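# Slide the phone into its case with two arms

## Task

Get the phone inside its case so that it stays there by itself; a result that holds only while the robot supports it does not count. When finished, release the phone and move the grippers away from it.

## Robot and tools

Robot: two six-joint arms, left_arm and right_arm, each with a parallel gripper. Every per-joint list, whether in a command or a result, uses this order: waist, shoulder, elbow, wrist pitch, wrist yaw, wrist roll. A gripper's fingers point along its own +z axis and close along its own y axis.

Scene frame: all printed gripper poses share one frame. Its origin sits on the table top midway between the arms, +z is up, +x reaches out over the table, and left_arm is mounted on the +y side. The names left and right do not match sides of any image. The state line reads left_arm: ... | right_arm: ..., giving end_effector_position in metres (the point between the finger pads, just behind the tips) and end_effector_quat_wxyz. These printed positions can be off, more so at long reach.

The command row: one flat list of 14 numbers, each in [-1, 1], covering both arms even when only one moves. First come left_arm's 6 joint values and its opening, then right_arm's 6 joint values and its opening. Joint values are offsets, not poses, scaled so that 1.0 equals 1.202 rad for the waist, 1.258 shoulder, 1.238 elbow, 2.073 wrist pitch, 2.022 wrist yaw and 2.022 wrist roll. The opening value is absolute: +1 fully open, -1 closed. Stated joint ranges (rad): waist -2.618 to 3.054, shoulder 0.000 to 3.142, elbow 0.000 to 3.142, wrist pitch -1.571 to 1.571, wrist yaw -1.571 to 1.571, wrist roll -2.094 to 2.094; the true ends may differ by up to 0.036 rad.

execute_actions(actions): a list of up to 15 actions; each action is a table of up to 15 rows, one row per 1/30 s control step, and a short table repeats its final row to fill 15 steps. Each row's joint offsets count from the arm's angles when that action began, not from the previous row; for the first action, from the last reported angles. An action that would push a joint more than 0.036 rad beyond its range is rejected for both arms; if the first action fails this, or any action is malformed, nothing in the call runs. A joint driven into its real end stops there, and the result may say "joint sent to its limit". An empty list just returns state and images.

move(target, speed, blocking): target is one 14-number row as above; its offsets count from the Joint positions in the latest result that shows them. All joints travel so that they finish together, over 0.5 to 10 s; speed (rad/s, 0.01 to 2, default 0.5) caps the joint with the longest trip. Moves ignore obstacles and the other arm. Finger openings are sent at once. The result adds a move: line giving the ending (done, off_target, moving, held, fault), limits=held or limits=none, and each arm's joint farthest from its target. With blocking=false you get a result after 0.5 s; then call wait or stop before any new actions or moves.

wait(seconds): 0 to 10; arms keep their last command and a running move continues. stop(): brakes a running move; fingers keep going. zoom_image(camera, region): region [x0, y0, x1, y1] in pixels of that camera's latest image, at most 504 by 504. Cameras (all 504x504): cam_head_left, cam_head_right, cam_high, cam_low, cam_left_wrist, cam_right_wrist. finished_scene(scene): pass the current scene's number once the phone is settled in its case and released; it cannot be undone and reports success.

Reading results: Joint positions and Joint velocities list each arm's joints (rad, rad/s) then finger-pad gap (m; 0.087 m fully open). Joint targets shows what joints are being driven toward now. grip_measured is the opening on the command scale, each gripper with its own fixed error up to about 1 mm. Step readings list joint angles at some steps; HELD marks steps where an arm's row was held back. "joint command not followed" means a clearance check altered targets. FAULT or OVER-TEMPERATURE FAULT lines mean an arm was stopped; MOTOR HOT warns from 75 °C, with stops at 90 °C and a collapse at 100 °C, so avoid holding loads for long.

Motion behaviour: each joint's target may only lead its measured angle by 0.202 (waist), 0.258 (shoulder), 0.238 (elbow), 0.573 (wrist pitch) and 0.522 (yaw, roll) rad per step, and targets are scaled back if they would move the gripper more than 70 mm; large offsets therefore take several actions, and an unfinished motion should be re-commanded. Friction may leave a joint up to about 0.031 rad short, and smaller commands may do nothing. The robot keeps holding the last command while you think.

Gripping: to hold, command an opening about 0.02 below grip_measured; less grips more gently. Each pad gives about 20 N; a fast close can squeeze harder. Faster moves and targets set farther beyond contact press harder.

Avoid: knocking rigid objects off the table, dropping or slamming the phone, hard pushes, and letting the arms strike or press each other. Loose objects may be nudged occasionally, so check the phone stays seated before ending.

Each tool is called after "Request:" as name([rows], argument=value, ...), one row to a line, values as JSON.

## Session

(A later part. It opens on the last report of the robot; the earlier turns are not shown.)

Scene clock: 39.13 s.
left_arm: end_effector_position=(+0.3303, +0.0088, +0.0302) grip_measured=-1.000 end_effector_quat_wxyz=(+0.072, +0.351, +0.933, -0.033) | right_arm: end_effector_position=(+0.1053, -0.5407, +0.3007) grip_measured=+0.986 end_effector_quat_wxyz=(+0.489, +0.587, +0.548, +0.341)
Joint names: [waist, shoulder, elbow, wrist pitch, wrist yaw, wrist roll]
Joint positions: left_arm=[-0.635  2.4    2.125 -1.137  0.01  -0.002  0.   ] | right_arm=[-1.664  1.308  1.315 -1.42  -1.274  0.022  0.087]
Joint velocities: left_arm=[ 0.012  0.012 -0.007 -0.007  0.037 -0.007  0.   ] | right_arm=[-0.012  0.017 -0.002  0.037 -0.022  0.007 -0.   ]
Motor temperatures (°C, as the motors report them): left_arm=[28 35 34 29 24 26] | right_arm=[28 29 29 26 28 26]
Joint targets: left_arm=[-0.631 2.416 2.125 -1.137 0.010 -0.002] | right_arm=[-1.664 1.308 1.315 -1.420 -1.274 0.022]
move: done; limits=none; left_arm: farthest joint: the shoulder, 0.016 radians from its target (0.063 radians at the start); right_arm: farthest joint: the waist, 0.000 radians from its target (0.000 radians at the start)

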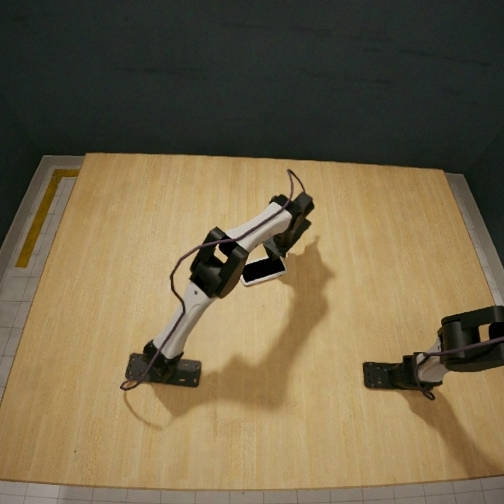

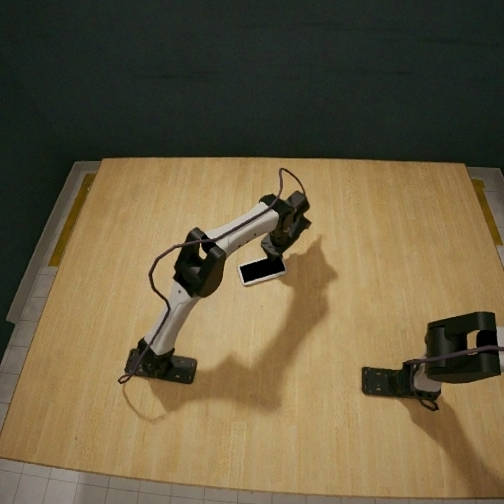

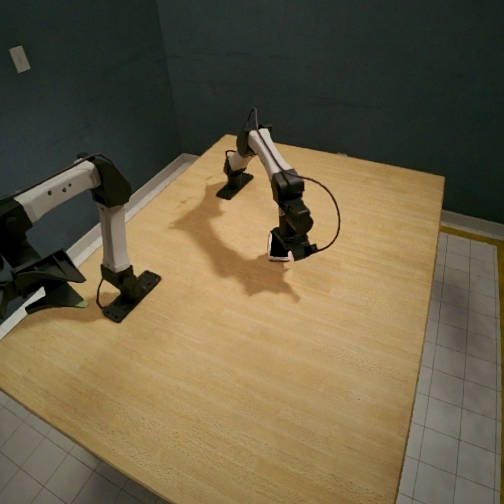

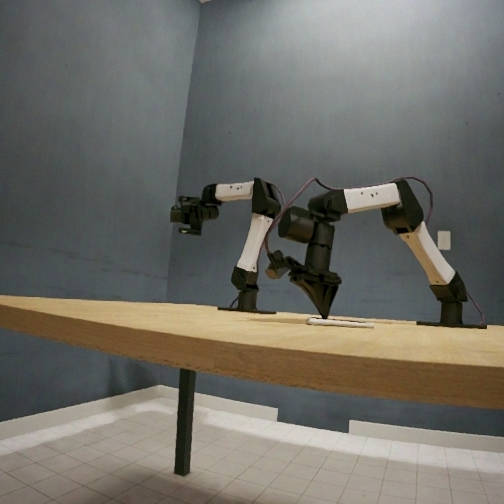

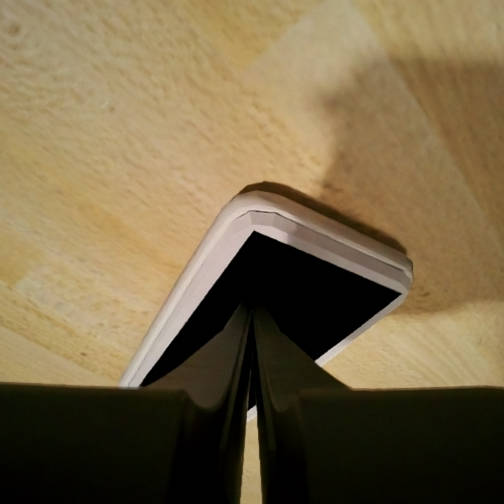

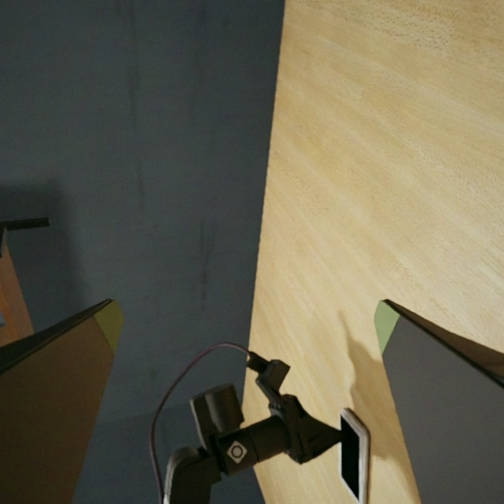

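Request:
move(target=[-0.02,0,0.015,0,0,0,-1,0,0,0,0,0,0,1], speed=0.15)

Request:
move(target=[0,0.14,0,0,0,0,-1,0,0,0,0,0,0,1], speed=0.12)

Request:
zoom_image(camera="cam_low", region=[290, 295, 390, 345])

Scene clock: 42.87 s.
left_arm: end_effector_position=(+0.3252, +0.0031, +0.0302) grip_measured=-1.000 end_effector_quat_wxyz=(+0.072, +0.359, +0.930, -0.033) | right_arm: end_effector_position=(+0.1053, -0.5407, +0.3007) grip_measured=+0.986 end_effector_quat_wxyz=(+0.489, +0.587, +0.548, +0.341)
Joint names: [waist, shoulder, elbow, wrist pitch, wrist yaw, wrist roll]
Joint positions: left_arm=[-0.652  2.4    2.125 -1.137  0.01  -0.002  0.   ] | right_arm=[-1.664  1.308  1.315 -1.42  -1.274  0.022  0.087]
Joint velocities: left_arm=[-0.002  0.002  0.012 -0.051 -0.007 -0.007  0.   ] | right_arm=[-0.002 -0.007  0.017 -0.066  0.007 -0.066  0.   ]
Motor temperatures (°C, as the motors report them): left_arm=[28 37 34 29 24 26] | right_arm=[28 29 29 26 28 26]
Joint targets: left_arm=[-0.659 2.400 2.143 -1.137 0.010 -0.002] | right_arm=[-1.664 1.308 1.315 -1.420 -1.274 0.022]
move: done; limits=none; left_arm: farthest joint: the elbow, 0.019 radians from its target (0.019 radians at the start); right_arm: farthest joint: the waist, 0.000 radians from its target (0.000 radians at the start)

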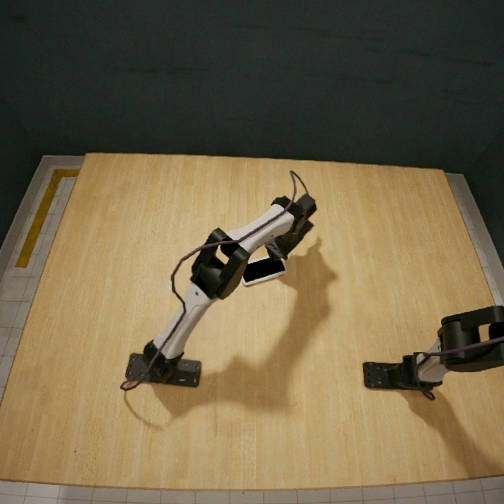

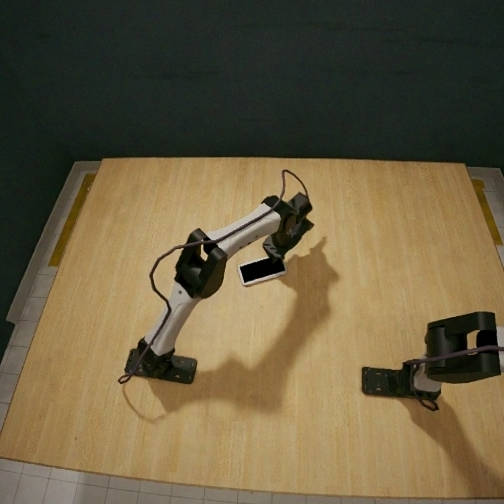

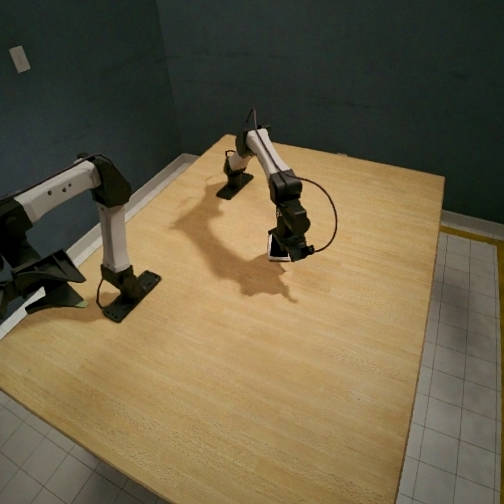

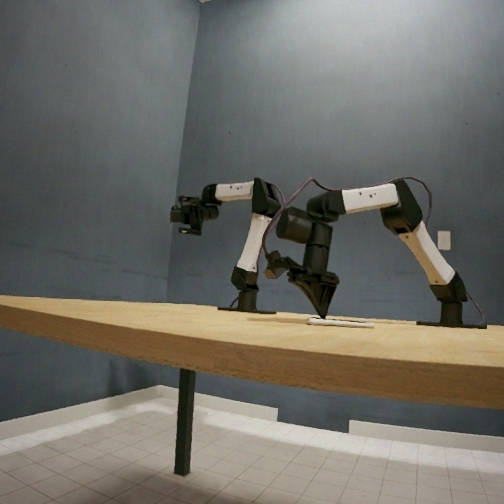

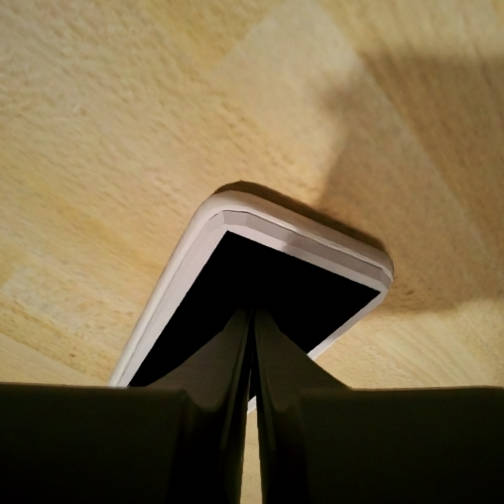

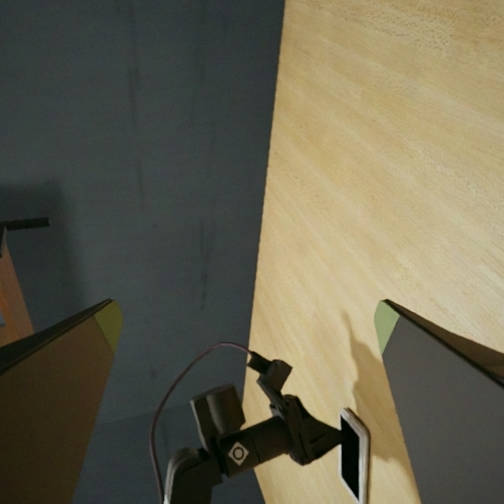

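Scene clock: 44.60 s.
left_arm: end_effector_position=(+0.3247, +0.0035, +0.0220) grip_measured=-1.000 end_effector_quat_wxyz=(+0.059, +0.359, +0.931, -0.029) | right_arm: end_effector_position=(+0.1053, -0.5407, +0.3007) grip_measured=+0.986 end_effector_quat_wxyz=(+0.489, +0.587, +0.548, +0.341)
Joint names: [waist, shoulder, elbow, wrist pitch, wrist yaw, wrist roll]
Joint positions: left_arm=[-0.652  2.436  2.157 -1.16   0.01  -0.002  0.   ] | right_arm=[-1.664  1.308  1.315 -1.42  -1.274  0.022  0.087]
Joint velocities: left_arm=[-0.012  0.022 -0.007 -0.037  0.022 -0.022  0.   ] | right_arm=[-0.012 -0.012 -0.007 -0.007 -0.022  0.051 -0.001]
Motor temperatures (°C, as the motors report them): left_arm=[28 37 34 29 24 26] | right_arm=[28 29 29 26 28 26]
Joint targets: left_arm=[-0.652 2.576 2.125 -1.137 0.010 -0.002] | right_arm=[-1.664 1.308 1.315 -1.420 -1.274 0.022]
move: off_target (left_arm); limits=none; left_arm: farthest joint: the shoulder, 0.140 radians from its target (0.177 radians at the start); right_arm: farthest joint: the waist, 0.000 radians from its target (0.000 radians at the start)

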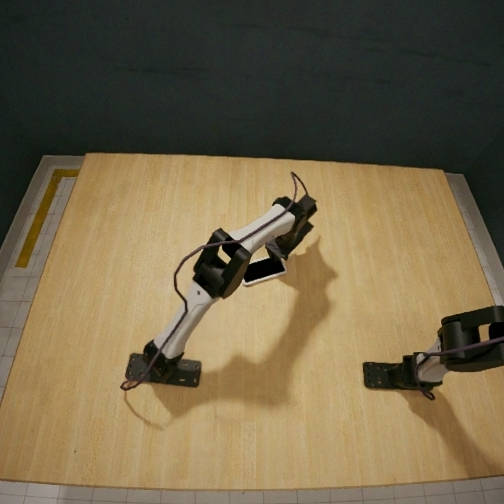

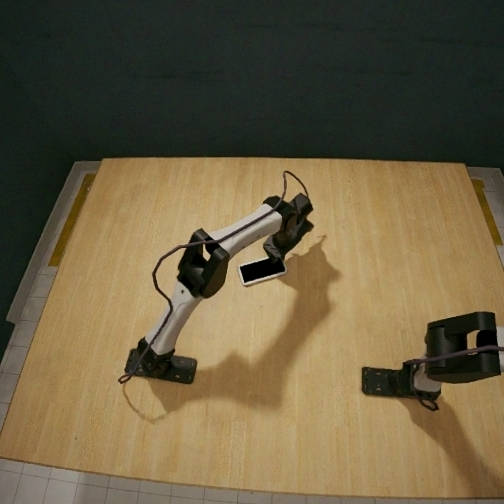

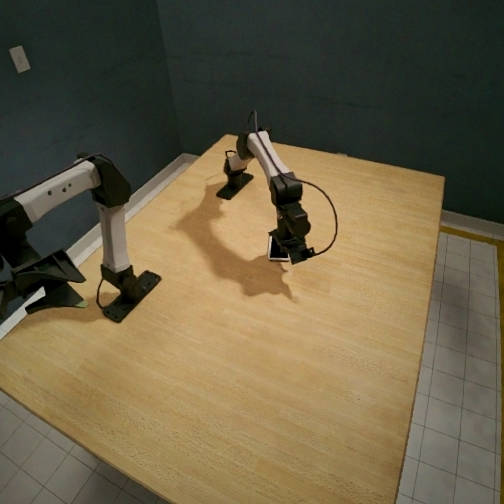

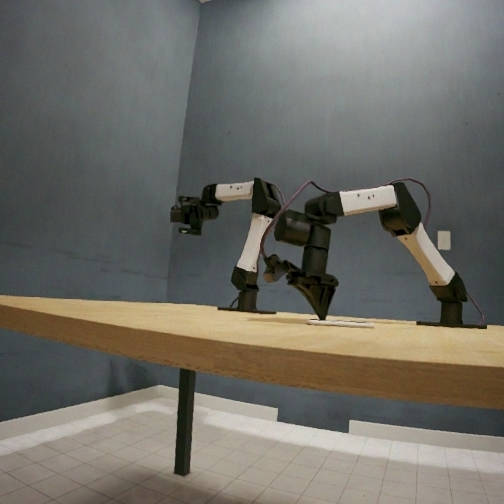

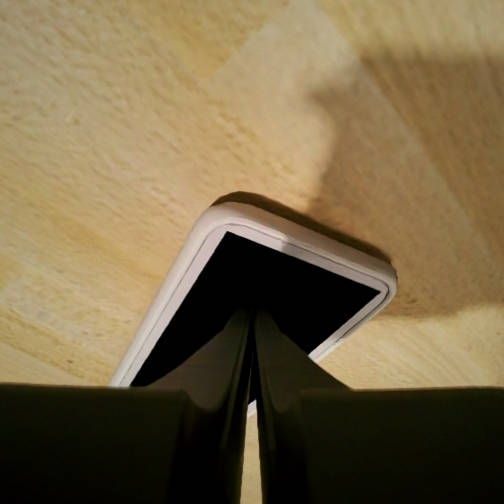

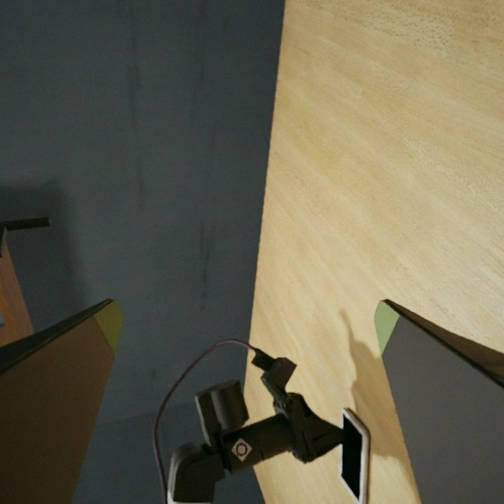

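Region (290, 295, 390, 345) of cam_low's 504x504 image, scaled by 5.040, with more detail than that image has.

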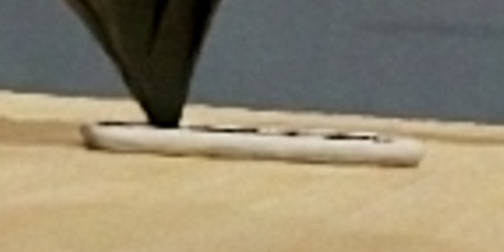

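Seated. Lift and retreat.

Request:
move(target=[0,-0.08,0,0,0,0,-1,0,0,0,0,0,0,1])

Request:
move(target=[0.35,-0.6,-0.4,0,0,0,-1,0,0,0,0,0,0,1], speed=0.9)

Request:
zoom_image(camera="cam_high", region=[250, 215, 310, 275])

Request:
zoom_image(camera="cam_head_left", region=[230, 245, 300, 295])

Request:
zoom_image(camera="cam_low", region=[300, 305, 380, 335])

Scene clock: 51.43 s.
left_arm: end_effector_position=(+0.3300, -0.0013, +0.0651) grip_measured=-1.000 end_effector_quat_wxyz=(+0.104, +0.358, +0.927, -0.046) | right_arm: end_effector_position=(+0.1053, -0.5407, +0.3007) grip_measured=+0.986 end_effector_quat_wxyz=(+0.489, +0.587, +0.548, +0.341)
Joint names: [waist, shoulder, elbow, wrist pitch, wrist yaw, wrist roll]
Joint positions: left_arm=[-0.652  2.341  2.159 -1.16   0.01  -0.002  0.   ] | right_arm=[-1.664  1.308  1.315 -1.42  -1.274  0.022  0.087]
Joint velocities: left_arm=[ 0.002 -0.002 -0.012 -0.066 -0.037 -0.007  0.   ] | right_arm=[-0.002  0.017  0.012 -0.022 -0.022 -0.066 -0.001]
Motor temperatures (°C, as the motors report them): left_arm=[28 36 33 29 24 26] | right_arm=[28 29 29 26 28 26]
Joint targets: left_arm=[-0.652 2.336 2.157 -1.160 0.010 -0.002] | right_arm=[-1.664 1.308 1.315 -1.420 -1.274 0.022]
move: done; limits=none; left_arm: farthest joint: the shoulder, 0.006 radians from its target (0.101 radians at the start); right_arm: farthest joint: the waist, 0.000 radians from its target (0.000 radians at the start)

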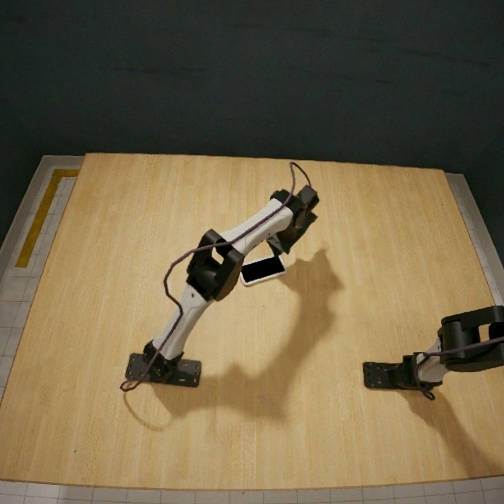

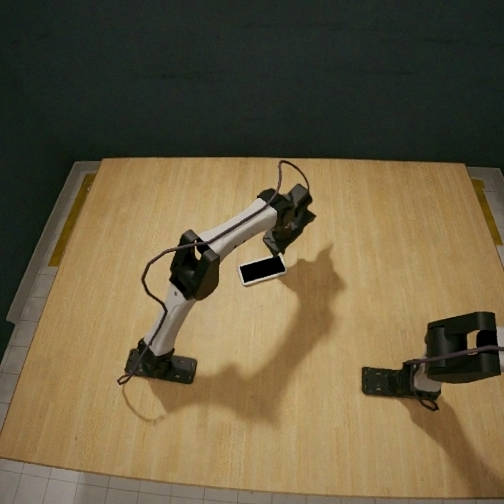

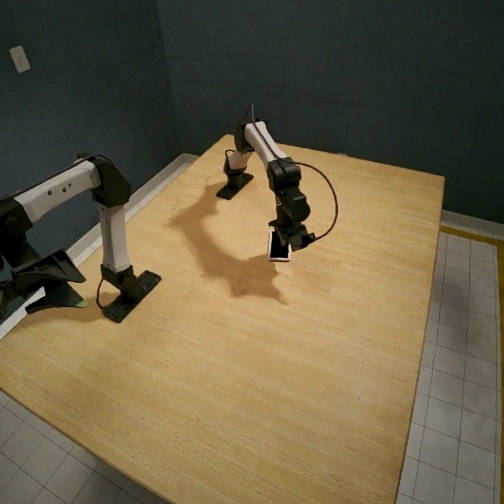

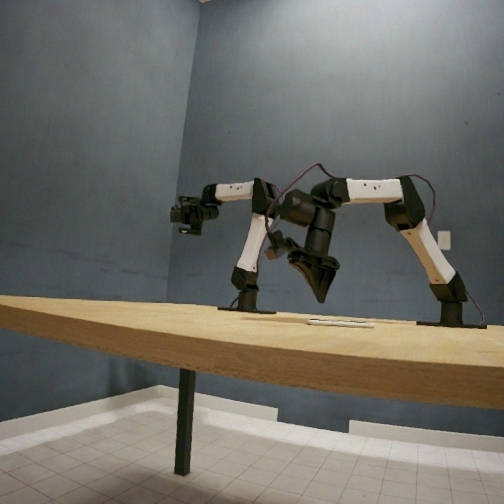

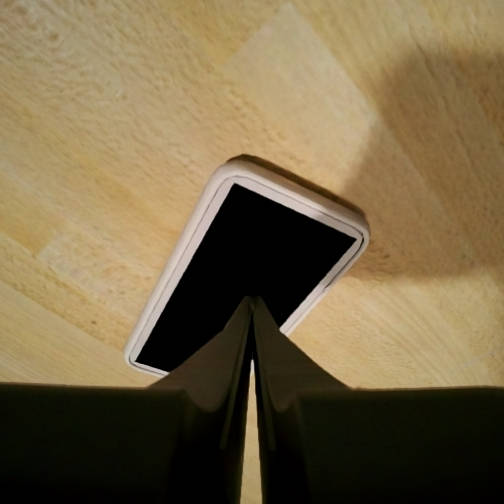

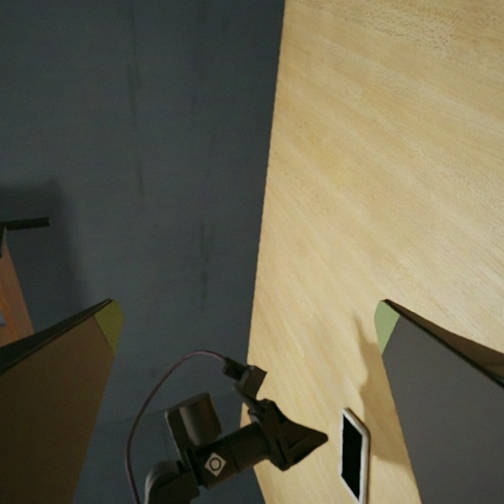

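Scene clock: 52.90 s.
left_arm: end_effector_position=(+0.3121, +0.2051, +0.2215) grip_measured=-1.000 end_effector_quat_wxyz=(+0.246, +0.156, +0.955, -0.046) | right_arm: end_effector_position=(+0.1053, -0.5407, +0.3007) grip_measured=+0.986 end_effector_quat_wxyz=(+0.489, +0.587, +0.548, +0.341)
Joint names: [waist, shoulder, elbow, wrist pitch, wrist yaw, wrist roll]
Joint positions: left_arm=[-0.236  1.591  1.684 -1.157  0.011 -0.002  0.   ] | right_arm=[-1.664  1.308  1.315 -1.42  -1.274  0.022  0.087]
Joint velocities: left_arm=[ 0.002 -0.002 -0.002  0.022 -0.022 -0.037  0.   ] | right_arm=[-0.017  0.007 -0.012 -0.066 -0.051 -0.007 -0.   ]
Motor temperatures (°C, as the motors report them): left_arm=[28 37 33 29 24 26] | right_arm=[28 29 29 26 28 26]
Joint targets: left_arm=[-0.231 1.586 1.664 -1.160 0.010 -0.002] | right_arm=[-1.664 1.308 1.315 -1.420 -1.274 0.022]
move: done; limits=none; left_arm: farthest joint: the elbow, 0.020 radians from its target (0.495 radians at the start); right_arm: farthest joint: the waist, 0.000 radians from its target (0.000 radians at the start)

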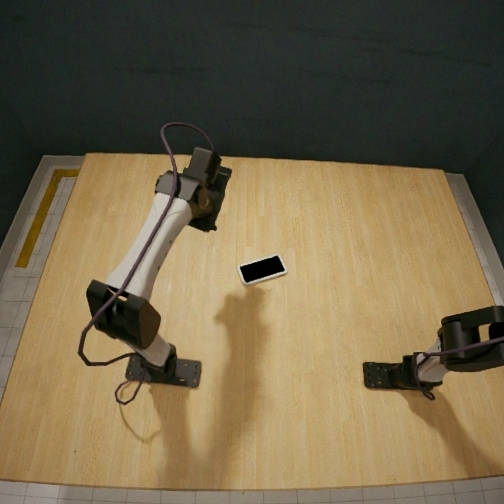

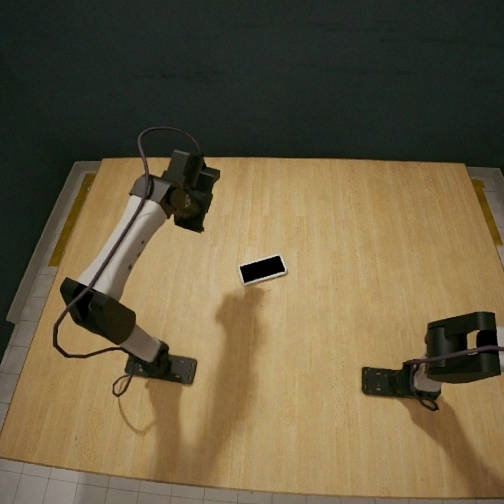

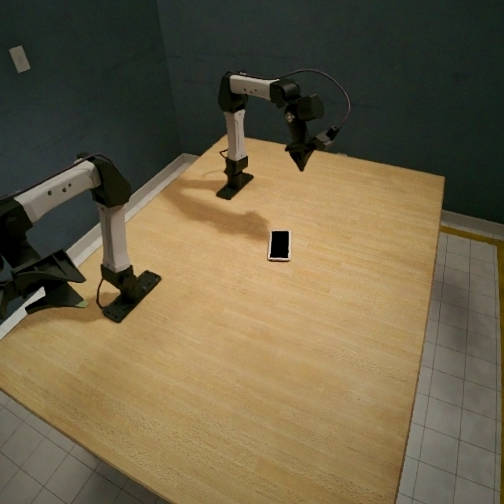

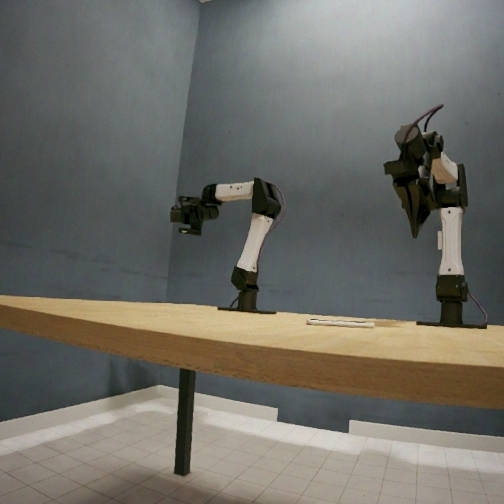

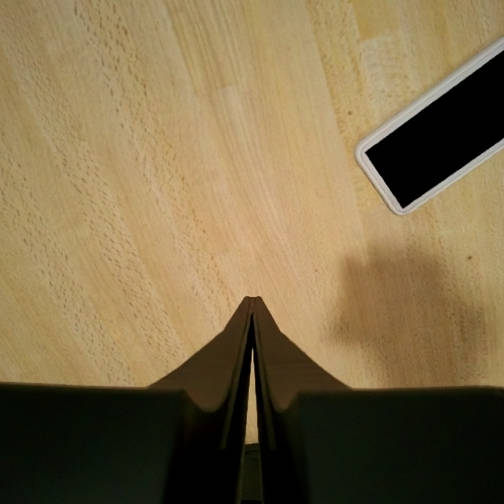

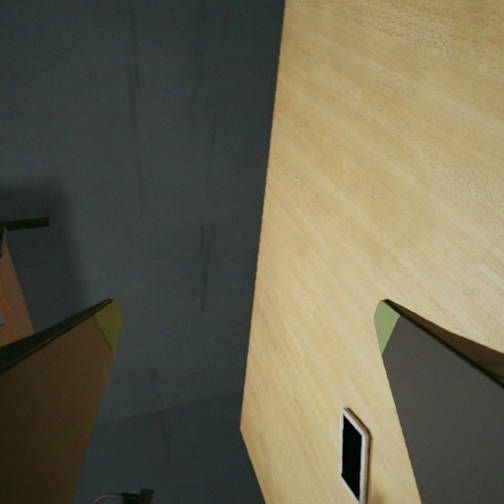

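Region (250, 215, 310, 275) of cam_high's 504x504 image, scaled by 8.400, with more detail than that image has.

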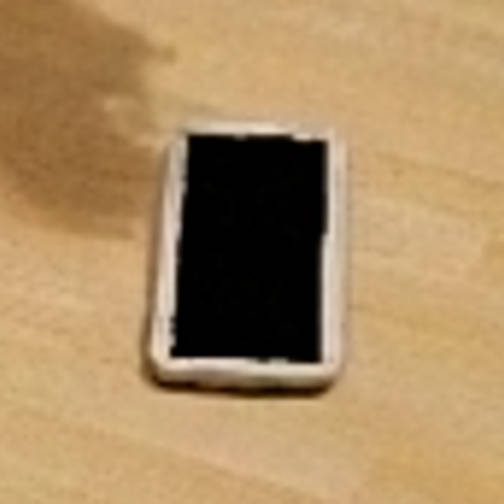

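Region (230, 245, 300, 295) of cam_head_left's 504x504 image, scaled by 7.200, with more detail than that image has; it fills the top 360 rows of this view, and the rest is white.

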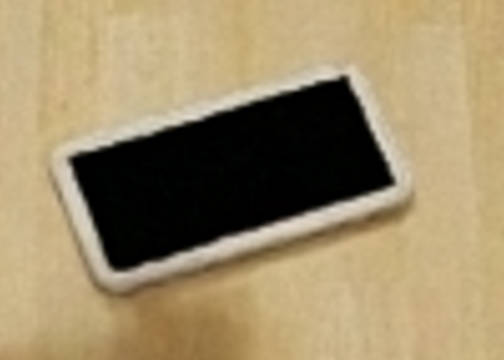

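Region (300, 305, 380, 335) of cam_low's 504x504 image, scaled by 6.300, with more detail than that image has; it fills the top 189 rows of this view, and the rest is white.

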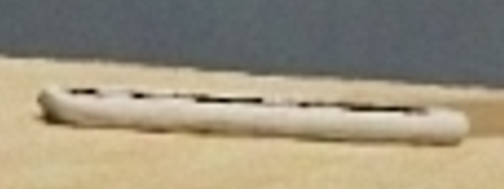

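Request:
finished_scene(scene=1)

The scene is finished: the task was done.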